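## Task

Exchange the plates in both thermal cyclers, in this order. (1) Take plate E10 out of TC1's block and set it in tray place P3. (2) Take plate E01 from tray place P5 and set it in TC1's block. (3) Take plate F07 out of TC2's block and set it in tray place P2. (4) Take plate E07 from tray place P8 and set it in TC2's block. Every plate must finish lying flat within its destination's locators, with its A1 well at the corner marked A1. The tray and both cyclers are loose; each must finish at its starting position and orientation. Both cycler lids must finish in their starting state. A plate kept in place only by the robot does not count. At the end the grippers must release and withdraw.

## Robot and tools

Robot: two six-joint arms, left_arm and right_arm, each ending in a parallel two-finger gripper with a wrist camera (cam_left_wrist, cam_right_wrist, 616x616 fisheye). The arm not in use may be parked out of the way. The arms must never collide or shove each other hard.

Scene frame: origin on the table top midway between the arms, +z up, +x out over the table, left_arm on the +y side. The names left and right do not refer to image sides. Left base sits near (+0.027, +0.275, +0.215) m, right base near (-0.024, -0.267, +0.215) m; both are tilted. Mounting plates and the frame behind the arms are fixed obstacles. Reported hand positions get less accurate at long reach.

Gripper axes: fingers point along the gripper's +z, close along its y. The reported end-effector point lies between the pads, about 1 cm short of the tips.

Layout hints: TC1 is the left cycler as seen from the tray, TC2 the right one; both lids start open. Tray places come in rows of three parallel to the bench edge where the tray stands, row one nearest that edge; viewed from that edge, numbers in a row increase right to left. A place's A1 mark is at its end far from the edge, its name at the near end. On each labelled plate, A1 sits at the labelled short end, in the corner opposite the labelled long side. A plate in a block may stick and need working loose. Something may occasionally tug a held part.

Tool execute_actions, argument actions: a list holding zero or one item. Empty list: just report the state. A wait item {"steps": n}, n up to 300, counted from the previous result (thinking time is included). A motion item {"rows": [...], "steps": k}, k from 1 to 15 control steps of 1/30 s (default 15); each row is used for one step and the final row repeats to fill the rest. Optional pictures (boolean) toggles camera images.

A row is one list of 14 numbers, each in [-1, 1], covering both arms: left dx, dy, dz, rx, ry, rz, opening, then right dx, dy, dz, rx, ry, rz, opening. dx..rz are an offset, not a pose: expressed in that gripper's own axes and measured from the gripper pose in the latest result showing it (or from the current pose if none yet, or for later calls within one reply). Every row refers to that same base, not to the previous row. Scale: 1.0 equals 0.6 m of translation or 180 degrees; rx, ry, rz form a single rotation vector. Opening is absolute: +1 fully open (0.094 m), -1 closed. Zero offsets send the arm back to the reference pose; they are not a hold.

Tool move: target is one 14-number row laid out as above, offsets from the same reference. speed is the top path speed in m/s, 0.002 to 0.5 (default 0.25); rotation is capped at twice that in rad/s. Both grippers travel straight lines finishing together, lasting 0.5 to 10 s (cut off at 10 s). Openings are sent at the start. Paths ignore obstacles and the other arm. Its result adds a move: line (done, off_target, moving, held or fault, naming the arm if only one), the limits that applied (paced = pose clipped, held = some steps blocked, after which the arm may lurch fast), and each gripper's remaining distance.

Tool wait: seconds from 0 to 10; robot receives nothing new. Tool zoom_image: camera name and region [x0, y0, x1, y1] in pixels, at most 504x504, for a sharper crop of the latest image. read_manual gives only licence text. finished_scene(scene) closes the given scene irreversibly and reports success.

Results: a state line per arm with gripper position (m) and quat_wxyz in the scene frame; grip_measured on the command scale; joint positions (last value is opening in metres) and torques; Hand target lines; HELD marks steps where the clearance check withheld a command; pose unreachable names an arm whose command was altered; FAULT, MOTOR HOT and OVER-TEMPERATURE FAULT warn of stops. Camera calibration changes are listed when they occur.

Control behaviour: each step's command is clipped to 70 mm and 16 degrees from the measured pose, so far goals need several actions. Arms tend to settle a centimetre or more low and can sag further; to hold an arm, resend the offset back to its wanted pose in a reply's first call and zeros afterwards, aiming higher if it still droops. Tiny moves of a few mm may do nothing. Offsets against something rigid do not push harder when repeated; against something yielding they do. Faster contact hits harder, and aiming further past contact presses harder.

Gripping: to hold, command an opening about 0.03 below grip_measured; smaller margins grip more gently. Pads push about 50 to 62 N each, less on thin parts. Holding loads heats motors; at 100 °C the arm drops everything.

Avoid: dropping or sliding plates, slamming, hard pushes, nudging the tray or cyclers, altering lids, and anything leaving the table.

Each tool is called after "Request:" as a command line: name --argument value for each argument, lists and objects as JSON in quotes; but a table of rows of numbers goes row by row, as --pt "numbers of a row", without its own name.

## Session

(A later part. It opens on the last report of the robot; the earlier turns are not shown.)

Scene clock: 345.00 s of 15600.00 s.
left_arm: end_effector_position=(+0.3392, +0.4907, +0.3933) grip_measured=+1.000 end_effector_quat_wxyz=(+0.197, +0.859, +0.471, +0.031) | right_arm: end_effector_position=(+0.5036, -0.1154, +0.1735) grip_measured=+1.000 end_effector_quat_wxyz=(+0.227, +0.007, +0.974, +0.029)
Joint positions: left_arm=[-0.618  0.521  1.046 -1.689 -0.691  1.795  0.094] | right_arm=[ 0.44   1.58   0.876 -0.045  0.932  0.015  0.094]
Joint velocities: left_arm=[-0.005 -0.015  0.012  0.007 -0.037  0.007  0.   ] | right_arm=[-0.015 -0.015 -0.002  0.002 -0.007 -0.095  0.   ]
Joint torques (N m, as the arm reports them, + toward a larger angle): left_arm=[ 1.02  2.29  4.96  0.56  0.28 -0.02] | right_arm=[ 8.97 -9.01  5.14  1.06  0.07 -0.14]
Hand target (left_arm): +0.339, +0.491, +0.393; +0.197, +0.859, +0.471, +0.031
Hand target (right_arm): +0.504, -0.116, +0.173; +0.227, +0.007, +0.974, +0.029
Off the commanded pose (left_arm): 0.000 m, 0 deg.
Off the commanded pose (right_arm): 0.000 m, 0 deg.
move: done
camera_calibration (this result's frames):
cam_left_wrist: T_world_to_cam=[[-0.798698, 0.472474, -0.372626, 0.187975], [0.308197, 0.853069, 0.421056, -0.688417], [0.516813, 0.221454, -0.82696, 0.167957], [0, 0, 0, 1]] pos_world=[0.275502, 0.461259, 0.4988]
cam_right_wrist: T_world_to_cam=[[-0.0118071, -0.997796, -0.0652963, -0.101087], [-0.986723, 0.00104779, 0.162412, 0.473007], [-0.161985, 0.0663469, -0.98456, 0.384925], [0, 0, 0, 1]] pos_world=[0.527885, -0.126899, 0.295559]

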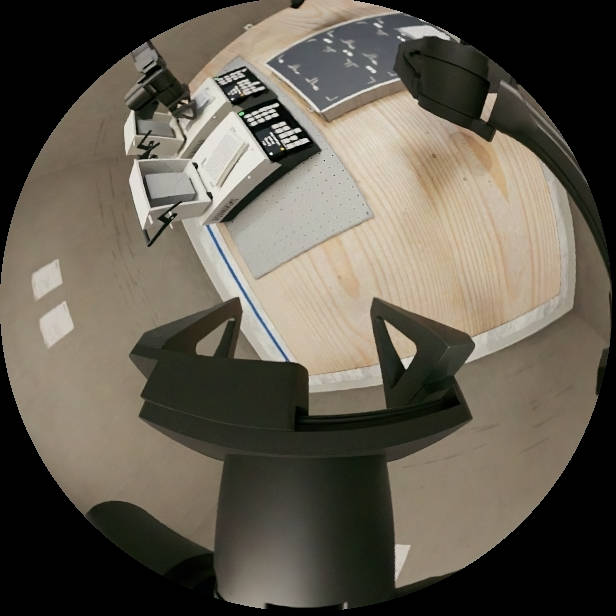

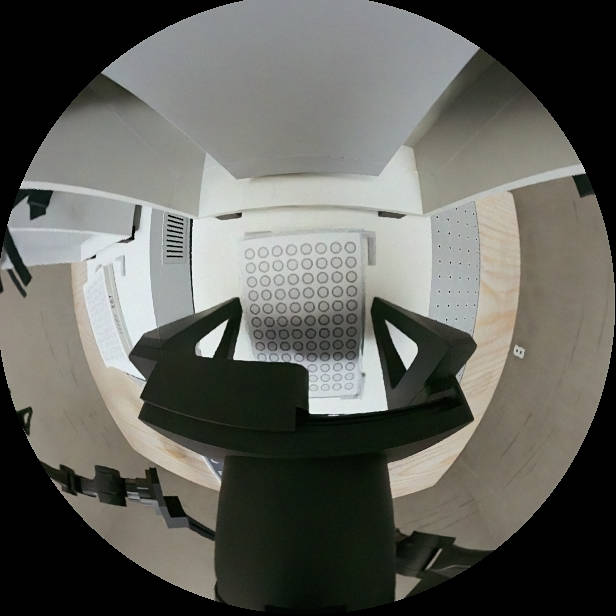

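Request:
move --target '[0,0,0,0,0,0,1,0,0,0,0,0,0,0.6]'

Request:
move --target '[0,0,0,0,0,0,1,0.018,-0.01,-0.004,0.02,0,0,0.6]' --speed 0.03

Request:
move --target '[0,0,0,0,0,0,1,0,0,0,0,0,0,1]'

Request:
zoom_image --camera "cam_right_wrist" --region '[180,150,440,420]'

Scene clock: 347.70 s of 15600.00 s.
left_arm: end_effector_position=(+0.3392, +0.4907, +0.3933) grip_measured=+1.000 end_effector_quat_wxyz=(+0.197, +0.859, +0.471, +0.031) | right_arm: end_effector_position=(+0.5036, -0.1151, +0.1735) grip_measured=+0.751 end_effector_quat_wxyz=(+0.227, +0.007, +0.974, +0.030)
Joint positions: left_arm=[-0.618  0.521  1.046 -1.689 -0.691  1.795  0.094] | right_arm=[ 0.44   1.58   0.876 -0.045  0.931  0.015  0.082]
Joint velocities: left_arm=[-0.005 -0.005  0.002 -0.022  0.022  0.051  0.   ] | right_arm=[-0.005  0.005 -0.002 -0.012 -0.007  0.037 -0.001]
Joint torques (N m, as the arm reports them, + toward a larger angle): left_arm=[ 1.38  2.04  4.82  0.54  0.31 -0.04] | right_arm=[ 9.24 -9.64  5.17  1.02  0.09 -0.14]
Hand target (left_arm): +0.339, +0.491, +0.393; +0.197, +0.859, +0.471, +0.031
Hand target (right_arm): +0.504, -0.115, +0.173; +0.227, +0.007, +0.974, +0.029
Off the commanded pose (left_arm): 0.000 m, 0 deg.
Off the commanded pose (right_arm): 0.000 m, 0 deg.
move: done
camera_calibration (this result's frames):
cam_left_wrist: T_world_to_cam=[[-0.798698, 0.472474, -0.372626, 0.187975], [0.308197, 0.853069, 0.421056, -0.688417], [0.516813, 0.221454, -0.82696, 0.167957], [0, 0, 0, 1]] pos_world=[0.275502, 0.461259, 0.4988]
cam_right_wrist: T_world_to_cam=[[-0.0111336, -0.997713, -0.0666624, -0.100918], [-0.986726, 0.000160592, 0.162394, 0.472903], [-0.162012, 0.0675855, -0.984472, 0.385062], [0, 0, 0, 1]] pos_world=[0.527887, -0.126788, 0.295558]

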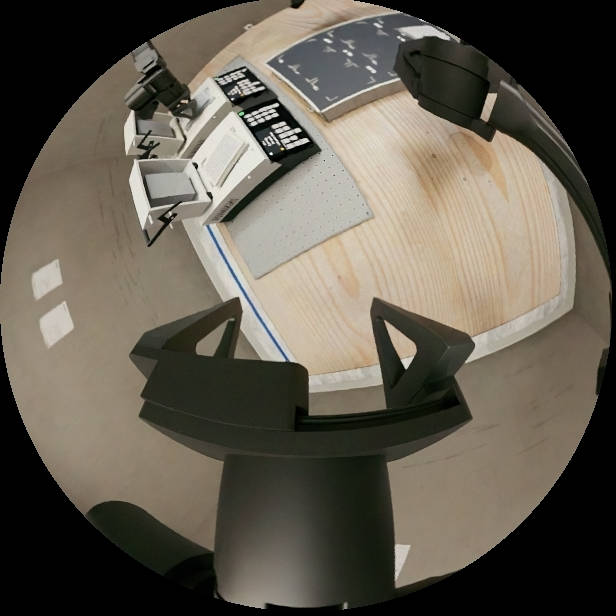

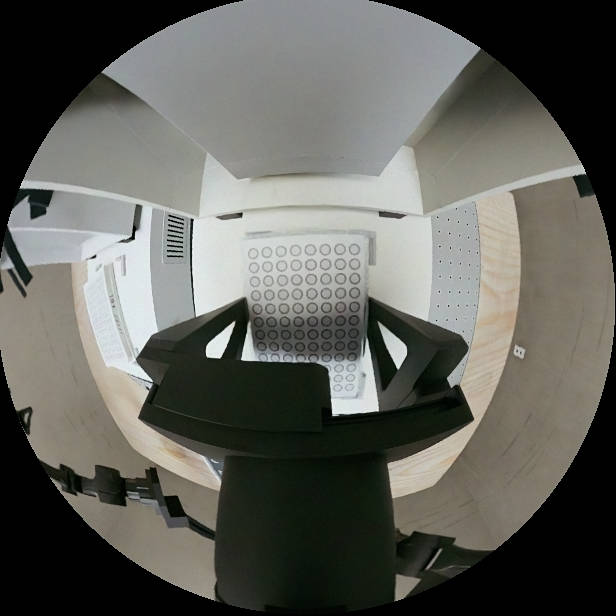

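Scene clock: 348.97 s of 15600.00 s.
left_arm: end_effector_position=(+0.3392, +0.4907, +0.3933) grip_measured=+1.000 end_effector_quat_wxyz=(+0.197, +0.859, +0.471, +0.031) | right_arm: end_effector_position=(+0.5032, -0.1193, +0.1751) grip_measured=+0.751 end_effector_quat_wxyz=(+0.229, +0.030, +0.973, +0.014)
Joint positions: left_arm=[-0.618  0.521  1.046 -1.689 -0.691  1.795  0.094] | right_arm=[ 0.448  1.584  0.876 -0.038  0.977  0.053  0.082]
Joint velocities: left_arm=[-0.005 -0.015 -0.007  0.002  0.066 -0.037  0.   ] | right_arm=[-0.005 -0.005 -0.002  0.027 -0.007  0.022 -0.001]
Joint torques (N m, as the arm reports them, + toward a larger angle): left_arm=[ 0.81  2.63  4.93  0.6   0.29 -0.01] | right_arm=[ 9.52 -9.36  3.6   1.24  0.86 -0.35]
Hand target (left_arm): +0.339, +0.491, +0.393; +0.197, +0.859, +0.471, +0.031
Hand target (right_arm): +0.493, -0.121, +0.171; +0.225, +0.014, +0.974, -0.000
Off the commanded pose (left_arm): 0.000 m, 0 deg.
Off the commanded pose (right_arm): 0.012 m, 3 deg.
move: off_target (right_arm)
camera_calibration (this result's frames):
cam_left_wrist: T_world_to_cam=[[-0.798698, 0.472474, -0.372626, 0.187975], [0.308197, 0.853069, 0.421056, -0.688417], [0.516813, 0.221454, -0.82696, 0.167957], [0, 0, 0, 1]] pos_world=[0.275502, 0.461259, 0.4988]
cam_right_wrist: T_world_to_cam=[[-0.0634722, -0.99688, -0.0469206, -0.0819593], [-0.985897, 0.055339, 0.157941, 0.479248], [-0.154851, 0.0562837, -0.986333, 0.382277], [0, 0, 0, 1]] pos_world=[0.526483, -0.129741, 0.297514]

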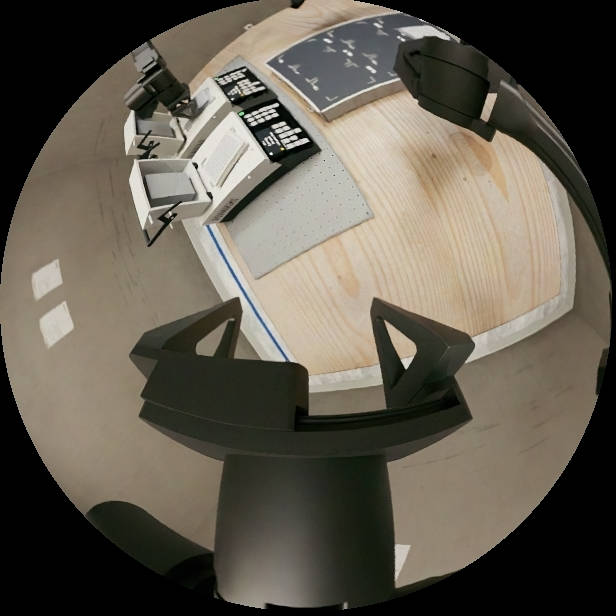

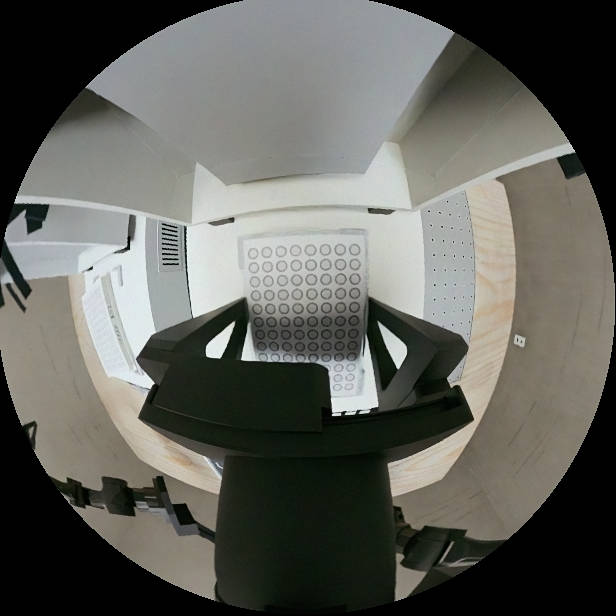

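Scene clock: 349.47 s of 15600.00 s.
left_arm: end_effector_position=(+0.3392, +0.4907, +0.3933) grip_measured=+1.000 end_effector_quat_wxyz=(+0.197, +0.859, +0.471, +0.031) | right_arm: end_effector_position=(+0.5032, -0.1190, +0.1752) grip_measured=+1.000 end_effector_quat_wxyz=(+0.229, +0.030, +0.973, +0.015)
Joint positions: left_arm=[-0.618  0.521  1.046 -1.689 -0.691  1.795  0.094] | right_arm=[ 0.448  1.584  0.876 -0.038  0.976  0.054  0.094]
Joint velocities: left_arm=[-0.005  0.005  0.002  0.007  0.022 -0.007  0.   ] | right_arm=[-0.015  0.005 -0.002 -0.002 -0.007 -0.037  0.   ]
Joint torques (N m, as the arm reports them, + toward a larger angle): left_arm=[ 1.08  2.27  4.93  0.6   0.29 -0.05] | right_arm=[ 9.26 -9.4   5.17  1.01  0.12 -0.15]
Hand target (left_arm): +0.339, +0.491, +0.393; +0.197, +0.859, +0.471, +0.031
Hand target (right_arm): +0.503, -0.119, +0.175; +0.229, +0.030, +0.973, +0.014
Off the commanded pose (left_arm): 0.000 m, 0 deg.
Off the commanded pose (right_arm): 0.000 m, 0 deg.
move: done
camera_calibration (this result's frames):
cam_left_wrist: T_world_to_cam=[[-0.798698, 0.472474, -0.372626, 0.187975], [0.308197, 0.853069, 0.421056, -0.688417], [0.516813, 0.221454, -0.82696, 0.167957], [0, 0, 0, 1]] pos_world=[0.275502, 0.461259, 0.4988]
cam_right_wrist: T_world_to_cam=[[-0.0634725, -0.996798, -0.0486216, -0.0813898], [-0.985898, 0.0550701, 0.158028, 0.479187], [-0.154845, 0.0579664, -0.986237, 0.382447], [0, 0, 0, 1]] pos_world=[0.526484, -0.129687, 0.297501]

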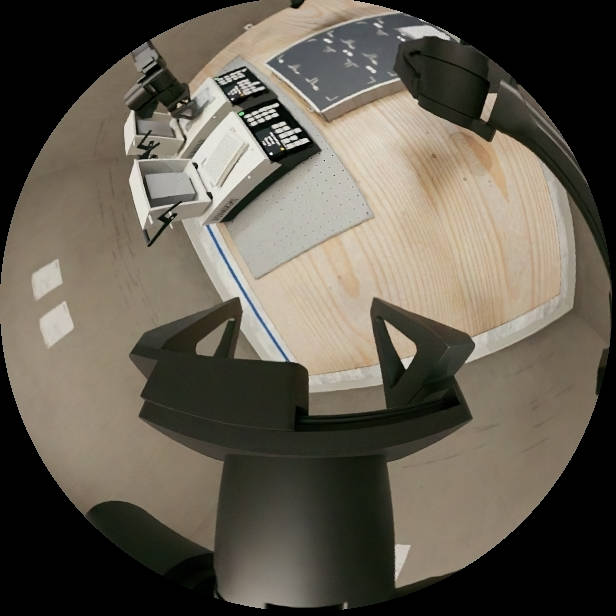

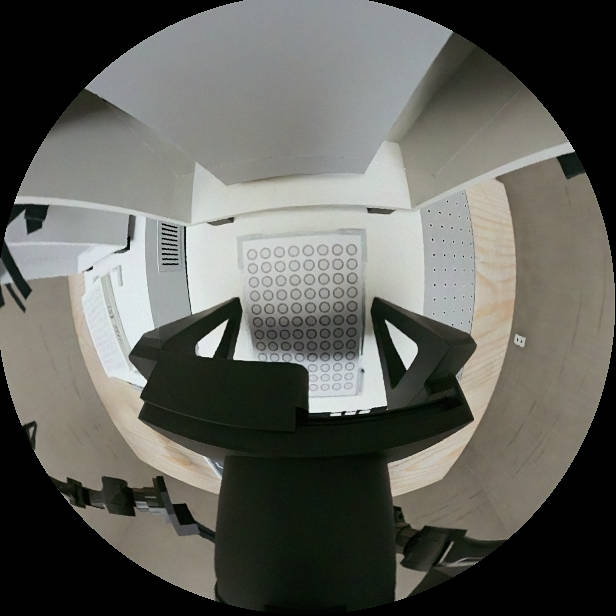

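Region (180, 150, 440, 420) of cam_right_wrist's 616x616 image, scaled by 1.867, with more detail than that image has; it fills the left 485 columns of this view, and the rest is white.

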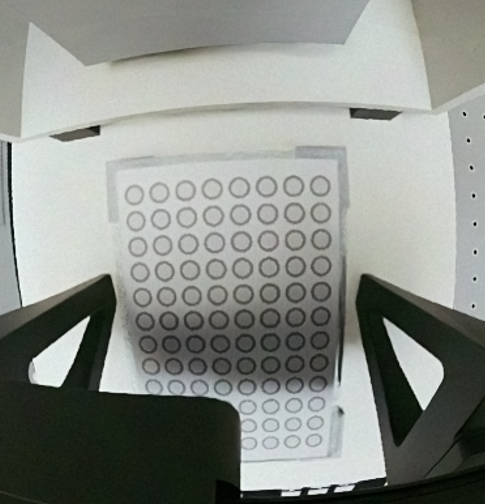

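Seated. Lift and go to TC1.

Request:
move --target '[0,0,0,0,0,0,1,0,0.008,-0.1,0,0,-0.01,1]' --speed 0.05

Request:
move --target '[0,0,0,0,0,0,1,0,0.46,0,0,0,0,1]'

Scene clock: 351.83 s of 15600.00 s.
left_arm: end_effector_position=(+0.3392, +0.4907, +0.3933) grip_measured=+1.000 end_effector_quat_wxyz=(+0.197, +0.859, +0.471, +0.031) | right_arm: end_effector_position=(+0.4769, -0.1174, +0.2200) grip_measured=+1.000 end_effector_quat_wxyz=(+0.224, +0.013, +0.974, +0.006)
Joint positions: left_arm=[-0.618  0.521  1.046 -1.689 -0.691  1.795  0.094] | right_arm=[ 0.555  1.518  0.876 -0.255  1.059  0.186  0.094]
Joint velocities: left_arm=[-0.005 -0.005  0.002 -0.022  0.007 -0.022  0.   ] | right_arm=[-0.005 -0.015 -0.002  0.007  0.037 -0.037  0.   ]
Joint torques (N m, as the arm reports them, + toward a larger angle): left_arm=[ 1.03  2.47  4.88  0.62  0.27 -0.03] | right_arm=[ 9.68 -9.15  6.    0.42  0.18 -0.02]
Hand target (left_arm): +0.339, +0.491, +0.393; +0.197, +0.859, +0.471, +0.031
Hand target (right_arm): +0.477, -0.115, +0.229; +0.229, +0.015, +0.973, +0.012
Off the commanded pose (left_arm): 0.000 m, 0 deg.
Off the commanded pose (right_arm): 0.009 m, 1 deg.
move: done
camera_calibration (this result's frames):
cam_left_wrist: T_world_to_cam=[[-0.798698, 0.472474, -0.372626, 0.187975], [0.308197, 0.853069, 0.421056, -0.688417], [0.516813, 0.221454, -0.82696, 0.167957], [0, 0, 0, 1]] pos_world=[0.275502, 0.461259, 0.4988]
cam_right_wrist: T_world_to_cam=[[-0.0346445, -0.999147, -0.0224917, -0.0990633], [-0.985363, 0.0303905, 0.167741, 0.440734], [-0.166914, 0.0279737, -0.985575, 0.424624], [0, 0, 0, 1]] pos_world=[0.501726, -0.124251, 0.342341]

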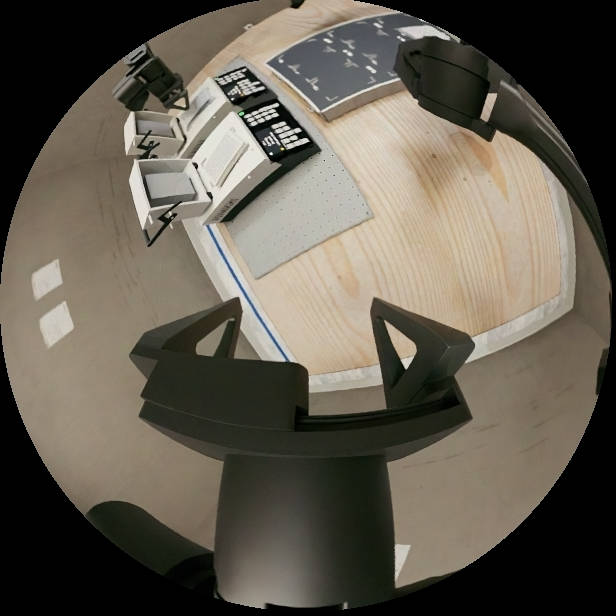

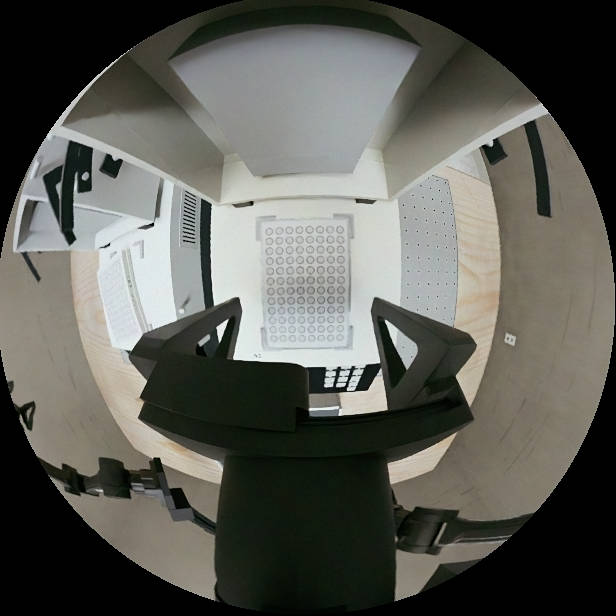

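Scene clock: 353.40 s of 15600.00 s.
left_arm: end_effector_position=(+0.3392, +0.4907, +0.3933) grip_measured=+1.000 end_effector_quat_wxyz=(+0.197, +0.859, +0.471, +0.031) | right_arm: end_effector_position=(+0.4732, +0.1486, +0.2065) grip_measured=+1.000 end_effector_quat_wxyz=(+0.214, -0.004, +0.977, -0.006)
Joint positions: left_arm=[-0.618  0.521  1.046 -1.689 -0.691  1.795  0.094] | right_arm=[ 0.753  2.228  1.499 -0.583  1.157  0.598  0.094]
Joint velocities: left_arm=[ 0.015 -0.005 -0.022 -0.007 -0.066 -0.007  0.   ] | right_arm=[ 0.005 -0.005  0.007 -0.032 -0.037  0.037  0.   ]
Joint torques (N m, as the arm reports them, + toward a larger angle): left_arm=[ 1.04  2.3   5.02  0.58  0.28 -0.03] | right_arm=[ 16.18 -13.25   9.67   0.21   0.37   0.  ]
Hand target (left_arm): +0.339, +0.491, +0.393; +0.197, +0.859, +0.471, +0.031
Hand target (right_arm): +0.485, +0.158, +0.226; +0.224, +0.013, +0.974, +0.006
Off the commanded pose (left_arm): 0.000 m, 0 deg.
Off the commanded pose (right_arm): 0.023 m, 3 deg.
move: off_target (right_arm)
camera_calibration (this result's frames):
cam_left_wrist: T_world_to_cam=[[-0.798698, 0.472474, -0.372626, 0.187975], [0.308197, 0.853069, 0.421056, -0.688417], [0.516813, 0.221454, -0.82696, 0.167957], [0, 0, 0, 1]] pos_world=[0.275502, 0.461259, 0.4988]
cam_right_wrist: T_world_to_cam=[[-0.00764819, -0.999933, 0.00873555, 0.147171], [-0.982129, 0.00915431, 0.187988, 0.428756], [-0.188055, -0.00714167, -0.982132, 0.417769], [0, 0, 0, 1]] pos_world=[0.500783, 0.14622, 0.328418]

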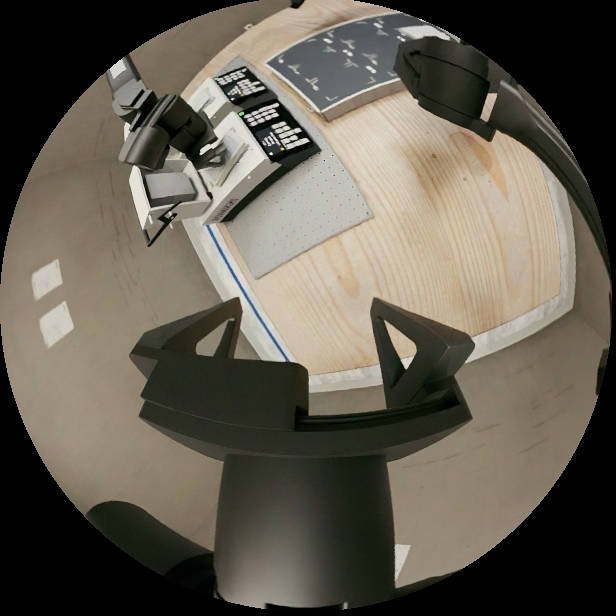

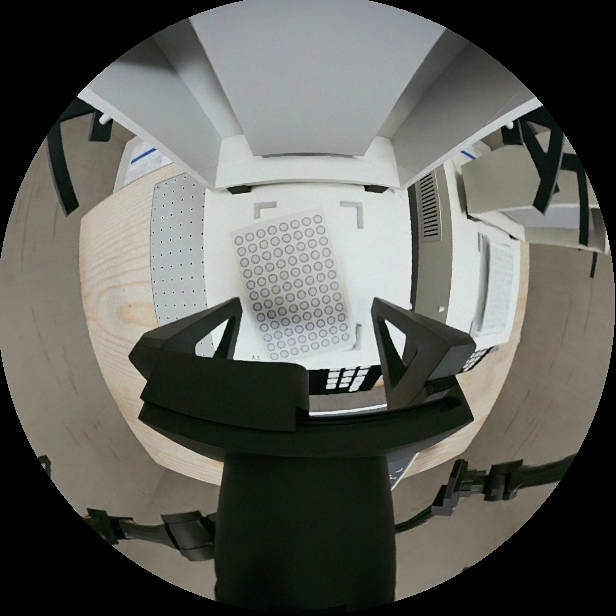

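Request:
move --target '[0,0,0,0,0,0,1,0,0.03,0,0,0,-0.09,1]' --speed 0.08

Scene clock: 356.33 s of 15600.00 s.
left_arm: end_effector_position=(+0.3392, +0.4907, +0.3933) grip_measured=+1.000 end_effector_quat_wxyz=(+0.197, +0.859, +0.471, +0.031) | right_arm: end_effector_position=(+0.4658, +0.1542, +0.1979) grip_measured=+1.000 end_effector_quat_wxyz=(+0.205, -0.139, +0.968, -0.039)
Joint positions: left_arm=[-0.618  0.521  1.046 -1.689 -0.691  1.795  0.094] | right_arm=[ 0.753  2.253  1.509 -0.601  1.157  0.348  0.094]
Joint velocities: left_arm=[-0.005 -0.015 -0.002 -0.002 -0.022 -0.066  0.   ] | right_arm=[-0.005 -0.005  0.007 -0.027  0.007 -0.051  0.   ]
Joint torques (N m, as the arm reports them, + toward a larger angle): left_arm=[ 1.04  2.55  4.93  0.61  0.27 -0.03] | right_arm=[ 15.67 -12.53   9.65   0.2    0.32  -0.23]
Hand target (left_arm): +0.339, +0.491, +0.393; +0.197, +0.859, +0.471, +0.031
Hand target (right_arm): +0.473, +0.166, +0.206; +0.211, -0.141, +0.967, -0.036
Off the commanded pose (left_arm): 0.000 m, 0 deg.
Off the commanded pose (right_arm): 0.017 m, 1 deg.
move: off_target (right_arm)
camera_calibration (this result's frames):
cam_left_wrist: T_world_to_cam=[[-0.798698, 0.472474, -0.372626, 0.187975], [0.308197, 0.853069, 0.421056, -0.688417], [0.516813, 0.221454, -0.82696, 0.167957], [0, 0, 0, 1]] pos_world=[0.275502, 0.461259, 0.4988]
cam_right_wrist: T_world_to_cam=[[0.242376, -0.961666, 0.128265, 0.00677873], [-0.953399, -0.211608, 0.215062, 0.438289], [-0.179676, -0.174413, -0.968141, 0.427077], [0, 0, 0, 1]] pos_world=[0.492957, 0.173752, 0.318342]

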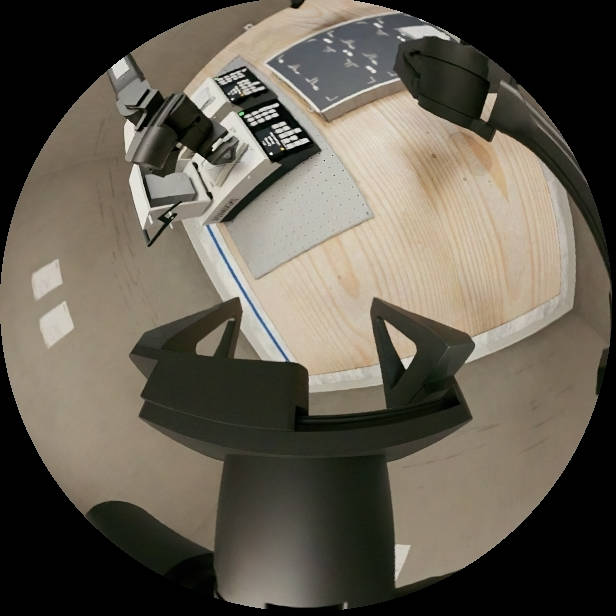

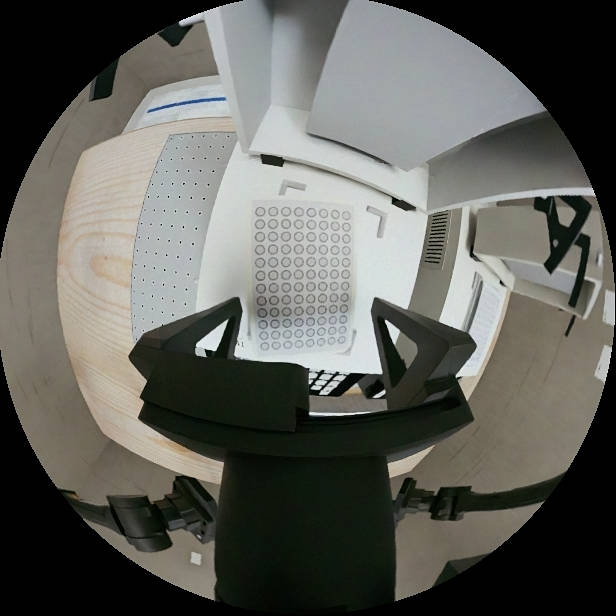

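Request:
move --target '[0,0,0,0,0,0,1,-0.02,0.008,0.035,-0.04,0,0,1]' --speed 0.04

Scene clock: 358.93 s of 15600.00 s.
left_arm: end_effector_position=(+0.3392, +0.4907, +0.3933) grip_measured=+1.000 end_effector_quat_wxyz=(+0.197, +0.859, +0.471, +0.031) | right_arm: end_effector_position=(+0.4739, +0.1758, +0.1962) grip_measured=+1.000 end_effector_quat_wxyz=(+0.204, -0.161, +0.965, +0.027)
Joint positions: left_arm=[-0.618  0.521  1.046 -1.689 -0.691  1.795  0.094] | right_arm=[ 0.739  2.24   1.493 -0.452  1.025  0.197  0.094]
Joint velocities: left_arm=[-0.005 -0.015 -0.002  0.017  0.022  0.007  0.   ] | right_arm=[-0.005 -0.015 -0.002  0.007 -0.037 -0.007  0.   ]
Joint torques (N m, as the arm reports them, + toward a larger angle): left_arm=[ 1.32  1.9   5.    0.64  0.28 -0.02] | right_arm=[ 11.96 -14.85   5.19   1.52   0.04  -0.2 ]
Hand target (left_arm): +0.339, +0.491, +0.393; +0.197, +0.859, +0.471, +0.031
Hand target (right_arm): +0.484, +0.162, +0.183; +0.197, -0.152, +0.968, +0.022
Off the commanded pose (left_arm): 0.000 m, 0 deg.
Off the commanded pose (right_arm): 0.022 m, 2 deg.
move: off_target (right_arm)
camera_calibration (this result's frames):
cam_left_wrist: T_world_to_cam=[[-0.798698, 0.472474, -0.372626, 0.187975], [0.308197, 0.853069, 0.421056, -0.688417], [0.516813, 0.221454, -0.82696, 0.167957], [0, 0, 0, 1]] pos_world=[0.275502, 0.461259, 0.4988]
cam_right_wrist: T_world_to_cam=[[0.310029, -0.950692, 0.00817145, 0.0154111], [-0.931174, -0.301908, 0.20437, 0.458449], [-0.191826, -0.0709696, -0.97886, 0.420303], [0, 0, 0, 1]] pos_world=[0.502742, 0.182889, 0.317599]

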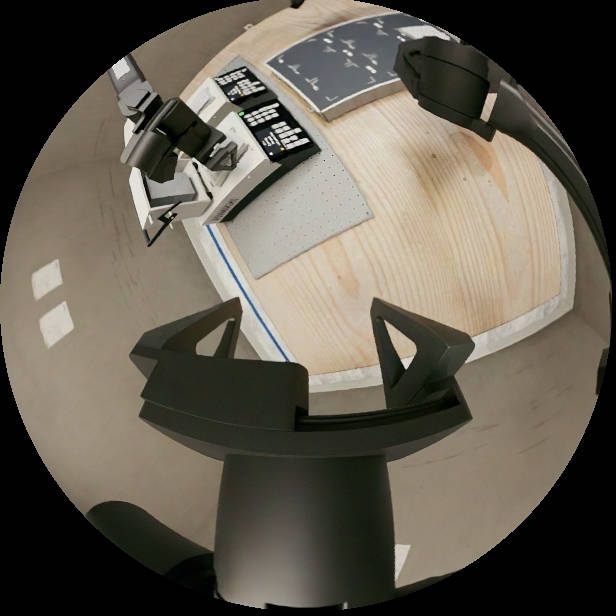

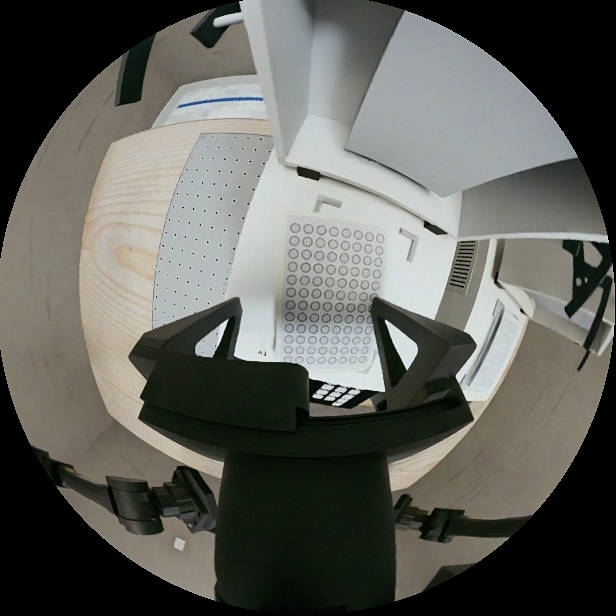

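Request:
move --target '[0,0,0,0,0,0,1,0,-0.033,-0.008,0,0,0.015,1]' --speed 0.04

Scene clock: 360.43 s of 15600.00 s.
left_arm: end_effector_position=(+0.3392, +0.4907, +0.3933) grip_measured=+1.000 end_effector_quat_wxyz=(+0.197, +0.859, +0.471, +0.031) | right_arm: end_effector_position=(+0.4771, +0.1622, +0.2052) grip_measured=+1.000 end_effector_quat_wxyz=(+0.206, -0.146, +0.967, +0.032)
Joint positions: left_arm=[-0.618  0.521  1.046 -1.689 -0.691  1.795  0.094] | right_arm=[ 0.739  2.199  1.462 -0.452  1.025  0.218  0.094]
Joint velocities: left_arm=[-0.005 -0.005  0.017  0.002  0.007  0.007  0.   ] | right_arm=[-0.015 -0.005  0.007 -0.012  0.081  0.037  0.   ]
Joint torques (N m, as the arm reports them, + toward a larger angle): left_arm=[ 1.    1.99  4.95  0.68  0.31 -0.04] | right_arm=[ 14.06 -13.73   5.14   1.33   0.01  -0.02]
Hand target (left_arm): +0.339, +0.491, +0.393; +0.197, +0.859, +0.471, +0.031
Hand target (right_arm): +0.478, +0.156, +0.201; +0.203, -0.138, +0.969, +0.032
Off the commanded pose (left_arm): 0.000 m, 0 deg.
Off the commanded pose (right_arm): 0.007 m, 1 deg.
move: done
camera_calibration (this result's frames):
cam_left_wrist: T_world_to_cam=[[-0.798698, 0.472474, -0.372626, 0.187975], [0.308197, 0.853069, 0.421056, -0.688417], [0.516813, 0.221454, -0.82696, 0.167957], [0, 0, 0, 1]] pos_world=[0.275502, 0.461259, 0.4988]
cam_right_wrist: T_world_to_cam=[[0.284691, -0.958604, -0.00531656, 0.0175524], [-0.939116, -0.280008, 0.199138, 0.456795], [-0.192384, -0.0517001, -0.979957, 0.426189], [0, 0, 0, 1]] pos_world=[0.505978, 0.166766, 0.326775]

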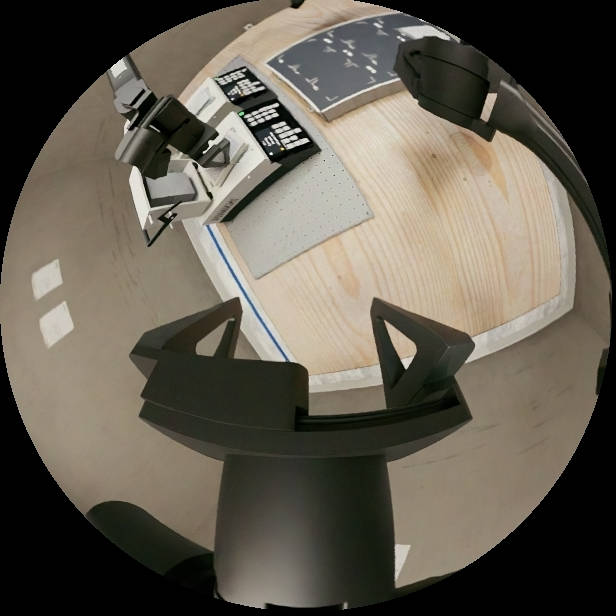

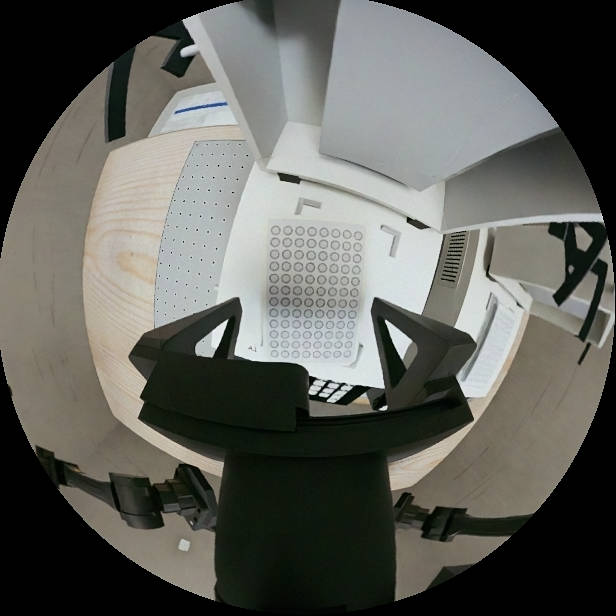

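Request:
move --target '[0,0,0,0,0,0,1,0.01,-0.02,0.07,0,0,0,1]' --speed 0.04

Scene clock: 362.43 s of 15600.00 s.
left_arm: end_effector_position=(+0.3392, +0.4907, +0.3933) grip_measured=+1.000 end_effector_quat_wxyz=(+0.197, +0.859, +0.471, +0.031) | right_arm: end_effector_position=(+0.4941, +0.1604, +0.1892) grip_measured=+1.000 end_effector_quat_wxyz=(+0.218, -0.143, +0.964, +0.042)
Joint positions: left_arm=[-0.618  0.521  1.046 -1.689 -0.691  1.795  0.094] | right_arm=[ 0.701  2.199  1.442 -0.32   0.999  0.114  0.094]
Joint velocities: left_arm=[ 0.005 -0.005  0.002 -0.012 -0.051  0.037  0.   ] | right_arm=[-0.005 -0.015  0.017  0.022 -0.037 -0.007  0.   ]
Joint torques (N m, as the arm reports them, + toward a larger angle): left_arm=[ 0.99  2.29  4.93  0.6   0.26 -0.03] | right_arm=[ 12.78 -12.64   5.1    1.57   0.    -0.19]
Hand target (left_arm): +0.339, +0.491, +0.393; +0.197, +0.859, +0.471, +0.031
Hand target (right_arm): +0.491, +0.154, +0.165; +0.206, -0.146, +0.967, +0.032
Off the commanded pose (left_arm): 0.000 m, 0 deg.
Off the commanded pose (right_arm): 0.026 m, 2 deg.
move: off_target (right_arm)
camera_calibration (this result's frames):
cam_left_wrist: T_world_to_cam=[[-0.798698, 0.472474, -0.372626, 0.187975], [0.308197, 0.853069, 0.421056, -0.688417], [0.516813, 0.221454, -0.82696, 0.167957], [0, 0, 0, 1]] pos_world=[0.275502, 0.461259, 0.4988]
cam_right_wrist: T_world_to_cam=[[0.282722, -0.958929, -0.0228613, 0.0152435], [-0.943828, -0.282362, 0.17164, 0.483343], [-0.171046, -0.0269492, -0.984894, 0.400034], [0, 0, 0, 1]] pos_world=[0.520307, 0.161876, 0.311379]

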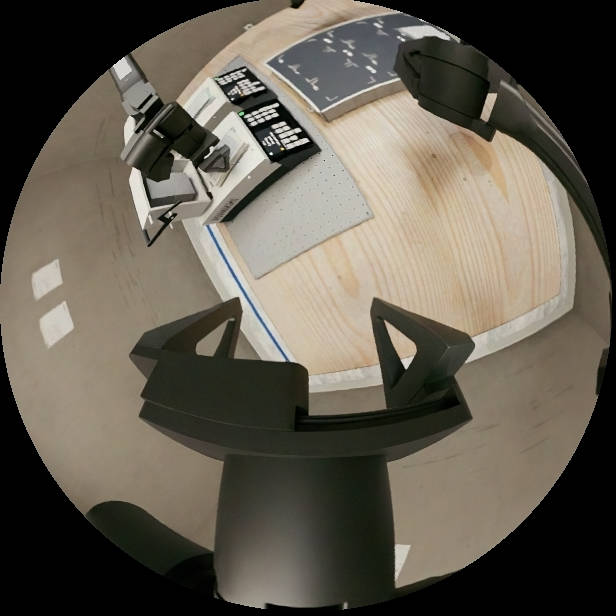

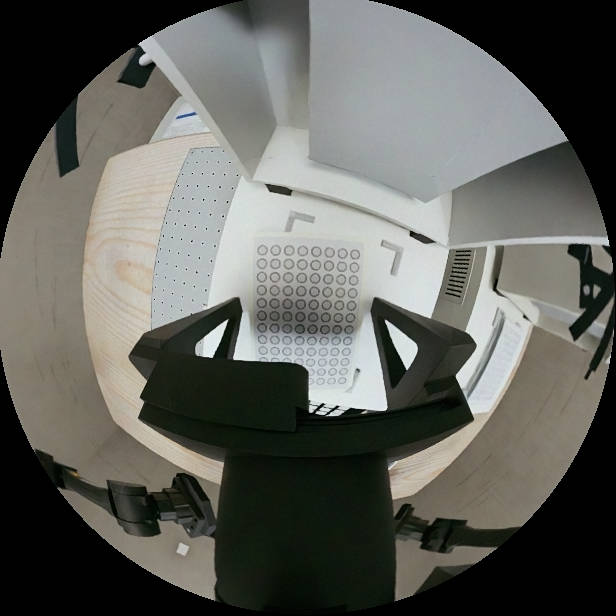

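Request:
move --target '[0,0,0,0,0,0,1,0.03,-0.008,0.05,0,0,0,1]' --speed 0.04

Request:
move --target '[0,0,0,0,0,0,1,0,0,0,0,0,0,0.6]'

Scene clock: 364.37 s of 15600.00 s.
left_arm: end_effector_position=(+0.3392, +0.4907, +0.3933) grip_measured=+1.000 end_effector_quat_wxyz=(+0.197, +0.859, +0.471, +0.031) | right_arm: end_effector_position=(+0.4950, +0.1618, +0.1807) grip_measured=+1.000 end_effector_quat_wxyz=(+0.231, -0.140, +0.961, +0.052)
Joint positions: left_arm=[-0.618  0.521  1.046 -1.689 -0.691  1.795  0.094] | right_arm=[ 0.689  2.199  1.406 -0.212  0.98   0.056  0.094]
Joint velocities: left_arm=[-0.005  0.005 -0.002  0.002  0.037 -0.051  0.   ] | right_arm=[ 0.005  0.005 -0.012 -0.002  0.022 -0.037  0.   ]
Joint torques (N m, as the arm reports them, + toward a larger angle): left_arm=[ 1.14  2.37  5.01  0.57  0.27 -0.05] | right_arm=[ 12.52 -12.4    5.06   1.84  -0.03  -0.25]
Hand target (left_arm): +0.339, +0.491, +0.393; +0.197, +0.859, +0.471, +0.031
Hand target (right_arm): +0.492, +0.155, +0.155; +0.218, -0.143, +0.965, +0.042
Off the commanded pose (left_arm): 0.000 m, 0 deg.
Off the commanded pose (right_arm): 0.027 m, 2 deg.
move: off_target (right_arm)
camera_calibration (this result's frames):
cam_left_wrist: T_world_to_cam=[[-0.798698, 0.472474, -0.372626, 0.187975], [0.308197, 0.853069, 0.421056, -0.688417], [0.516813, 0.221454, -0.82696, 0.167957], [0, 0, 0, 1]] pos_world=[0.275502, 0.461259, 0.4988]
cam_right_wrist: T_world_to_cam=[[0.28223, -0.9585, -0.0402878, 0.0194795], [-0.947842, -0.285084, 0.142555, 0.493719], [-0.148124, -0.0020468, -0.988967, 0.3772], [0, 0, 0, 1]] pos_world=[0.518342, 0.160194, 0.303441]

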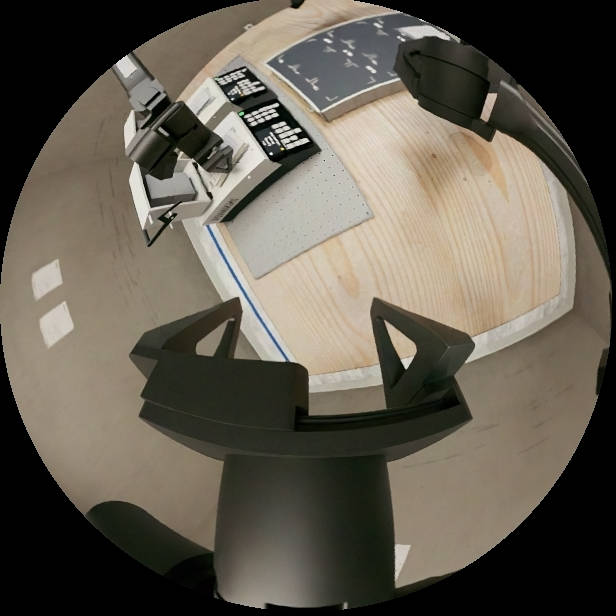

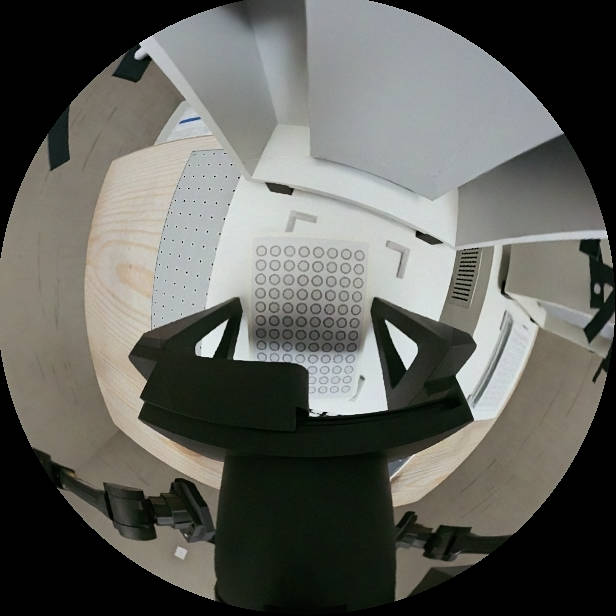

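Scene clock: 364.87 s of 15600.00 s.
left_arm: end_effector_position=(+0.3392, +0.4907, +0.3933) grip_measured=+1.000 end_effector_quat_wxyz=(+0.197, +0.859, +0.471, +0.031) | right_arm: end_effector_position=(+0.4950, +0.1618, +0.1807) grip_measured=+0.736 end_effector_quat_wxyz=(+0.231, -0.140, +0.961, +0.052)
Joint positions: left_arm=[-0.618  0.521  1.046 -1.689 -0.691  1.795  0.094] | right_arm=[ 0.689  2.199  1.406 -0.212  0.98   0.056  0.082]
Joint velocities: left_arm=[-0.015 -0.005 -0.012 -0.002 -0.022 -0.051  0.   ] | right_arm=[ 0.005 -0.005 -0.012  0.012 -0.051 -0.022  0.001]
Joint torques (N m, as the arm reports them, + toward a larger angle): left_arm=[0.97 2.13 4.87 0.57 0.29 0.01] | right_arm=[ 14.87 -13.78   5.97   1.03   0.07  -0.14]
Hand target (left_arm): +0.339, +0.491, +0.393; +0.197, +0.859, +0.471, +0.031
Hand target (right_arm): +0.495, +0.162, +0.181; +0.231, -0.140, +0.961, +0.052
Off the commanded pose (left_arm): 0.000 m, 0 deg.
Off the commanded pose (right_arm): 0.000 m, 0 deg.
move: done
camera_calibration (this result's frames):
cam_left_wrist: T_world_to_cam=[[-0.798698, 0.472474, -0.372626, 0.187975], [0.308197, 0.853069, 0.421056, -0.688417], [0.516813, 0.221454, -0.82696, 0.167957], [0, 0, 0, 1]] pos_world=[0.275502, 0.461259, 0.4988]
cam_right_wrist: T_world_to_cam=[[0.28223, -0.9585, -0.0402878, 0.0194795], [-0.947842, -0.285084, 0.142555, 0.493719], [-0.148124, -0.0020468, -0.988967, 0.3772], [0, 0, 0, 1]] pos_world=[0.518342, 0.160194, 0.303441]

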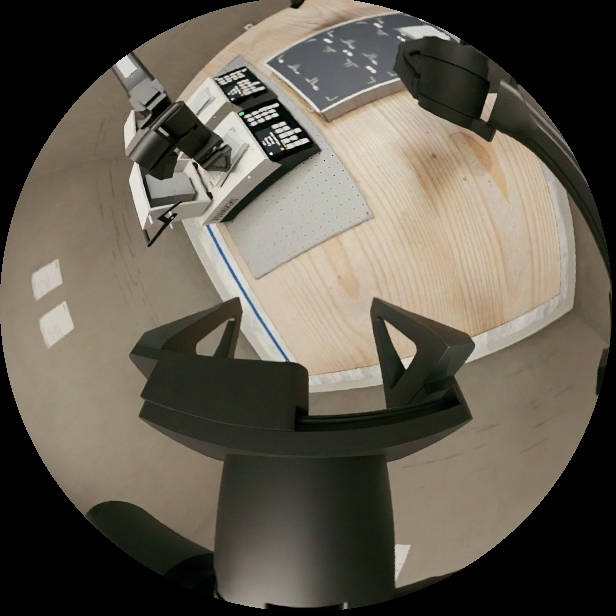

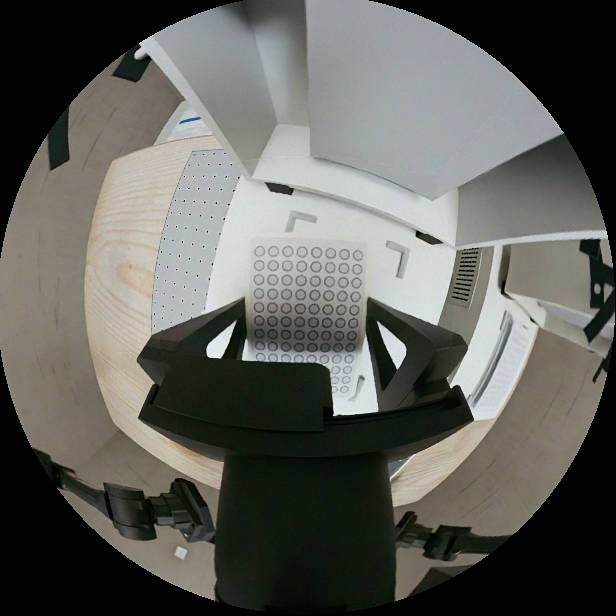

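Request:
move --target '[0,0,0,0,0,0,1,-0.03,-0.03,-0.05,0.042,0,0.081,0.6]' --speed 0.05

Scene clock: 368.97 s of 15600.00 s.
left_arm: end_effector_position=(+0.3392, +0.4907, +0.3933) grip_measured=+1.000 end_effector_quat_wxyz=(+0.197, +0.859, +0.471, +0.031) | right_arm: end_effector_position=(+0.4895, +0.1338, +0.1869) grip_measured=+0.736 end_effector_quat_wxyz=(+0.215, -0.018, +0.976, +0.002)
Joint positions: left_arm=[-0.618  0.521  1.046 -1.689 -0.691  1.795  0.094] | right_arm=[ 0.703  2.194  1.439 -0.421  1.123  0.43   0.082]
Joint velocities: left_arm=[-0.015 -0.005 -0.007 -0.002  0.022  0.007  0.   ] | right_arm=[-0.015  0.005 -0.007 -0.022 -0.051  0.066 -0.001]
Joint torques (N m, as the arm reports them, + toward a larger angle): left_arm=[ 1.22  2.42  4.97  0.61  0.29 -0.02] | right_arm=[ 16.83 -14.19   8.97   0.1    0.34  -0.09]
Hand target (left_arm): +0.339, +0.491, +0.393; +0.197, +0.859, +0.471, +0.031
Hand target (right_arm): +0.502, +0.143, +0.215; +0.230, -0.002, +0.973, +0.018
Off the commanded pose (left_arm): 0.000 m, 0 deg.
Off the commanded pose (right_arm): 0.033 m, 3 deg.
move: off_target (right_arm)
camera_calibration (this result's frames):
cam_left_wrist: T_world_to_cam=[[-0.798698, 0.472474, -0.372626, 0.187975], [0.308197, 0.853069, 0.421056, -0.688417], [0.516813, 0.221454, -0.82696, 0.167957], [0, 0, 0, 1]] pos_world=[0.275502, 0.461259, 0.4988]
cam_right_wrist: T_world_to_cam=[[0.0236054, -0.999721, -0.000991766, 0.119214], [-0.98243, -0.0233808, 0.185161, 0.45363], [-0.185133, -0.00339647, -0.982708, 0.399605], [0, 0, 0, 1]] pos_world=[0.516825, 0.131144, 0.308819]

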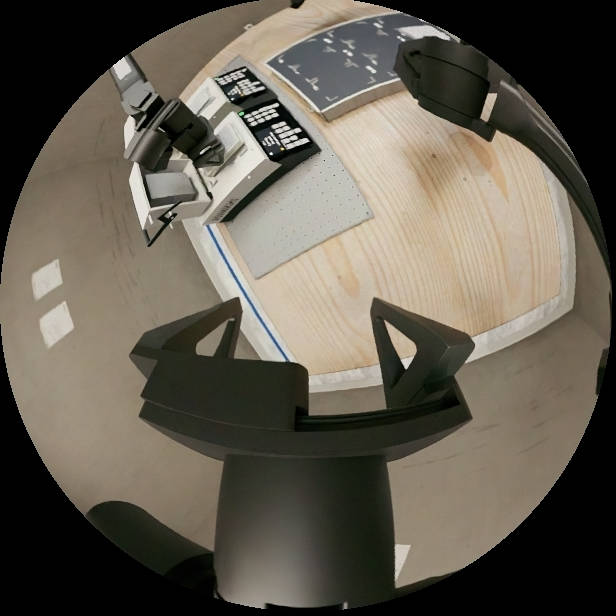

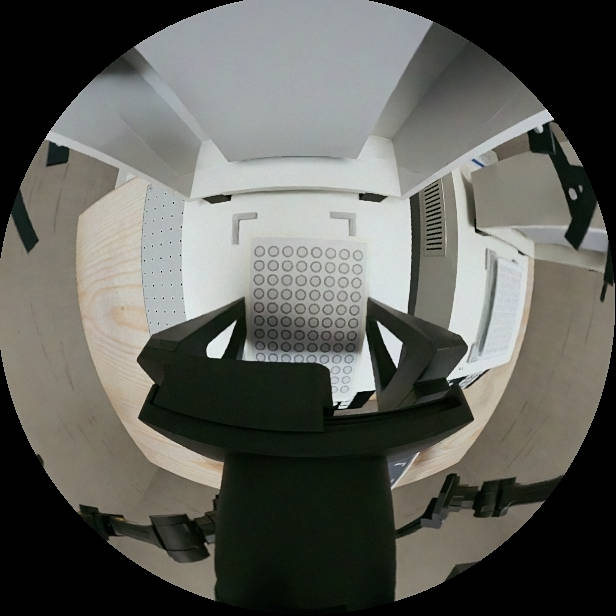

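Need +y 11 mm, +x 14 mm; overshoot command.

Request:
move --target '[0,0,0,0,0,0,1,-0.05,0.035,-0.03,0,0,0,0.6]' --speed 0.04

Scene clock: 371.17 s of 15600.00 s.
left_arm: end_effector_position=(+0.3392, +0.4907, +0.3933) grip_measured=+1.000 end_effector_quat_wxyz=(+0.197, +0.859, +0.471, +0.031) | right_arm: end_effector_position=(+0.5046, +0.1369, +0.1979) grip_measured=+0.736 end_effector_quat_wxyz=(+0.204, -0.022, +0.979, -0.009)
Joint positions: left_arm=[-0.618  0.521  1.046 -1.689 -0.691  1.795  0.094] | right_arm=[ 0.705  2.215  1.533 -0.566  1.13   0.483  0.082]
Joint velocities: left_arm=[-0.024 -0.005 -0.017 -0.007  0.022 -0.022  0.   ] | right_arm=[-0.005 -0.005  0.002 -0.012  0.022 -0.037 -0.   ]
Joint torques (N m, as the arm reports them, + toward a larger angle): left_arm=[ 1.06  2.29  4.96  0.72  0.25 -0.03] | right_arm=[ 17.39 -12.     9.68   0.4    0.34  -0.07]
Hand target (left_arm): +0.339, +0.491, +0.393; +0.197, +0.859, +0.471, +0.031
Hand target (right_arm): +0.508, +0.154, +0.216; +0.216, -0.018, +0.976, +0.003
Off the commanded pose (left_arm): 0.000 m, 0 deg.
Off the commanded pose (right_arm): 0.026 m, 2 deg.
move: off_target (right_arm)
camera_calibration (this result's frames):
cam_left_wrist: T_world_to_cam=[[-0.798698, 0.472474, -0.372626, 0.187975], [0.308197, 0.853069, 0.421056, -0.688417], [0.516813, 0.221454, -0.82696, 0.167957], [0, 0, 0, 1]] pos_world=[0.275502, 0.461259, 0.4988]
cam_right_wrist: T_world_to_cam=[[0.0278811, -0.999385, 0.021256, 0.11531], [-0.977897, -0.0228612, 0.207835, 0.459564], [-0.207221, -0.0265808, -0.977933, 0.426628], [0, 0, 0, 1]] pos_world=[0.534598, 0.137085, 0.319249]

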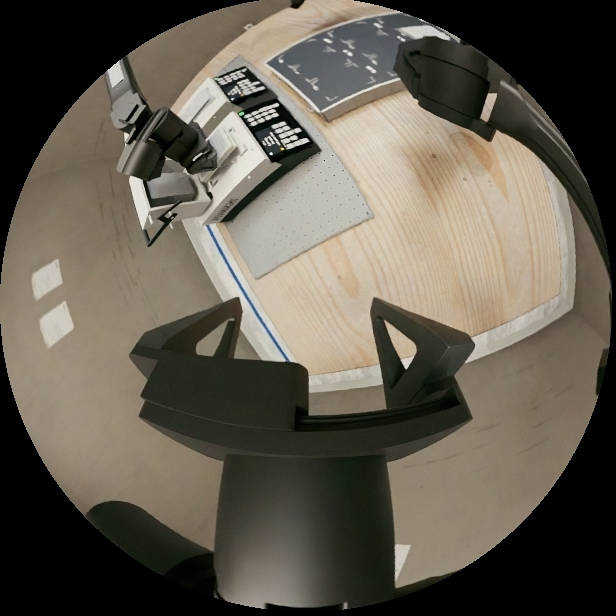

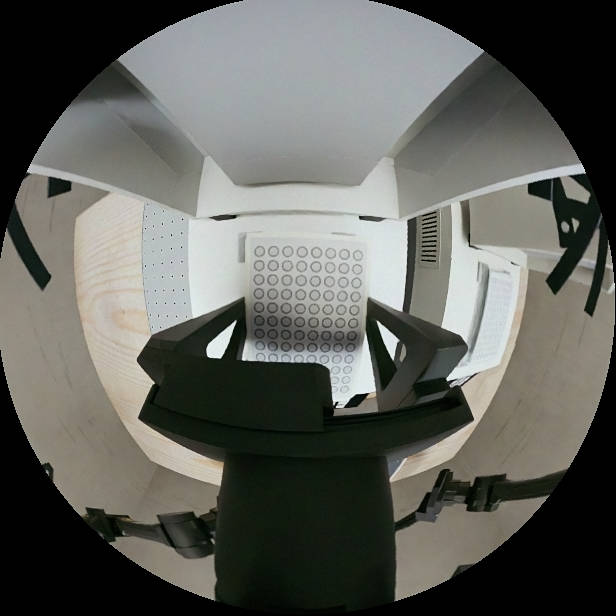

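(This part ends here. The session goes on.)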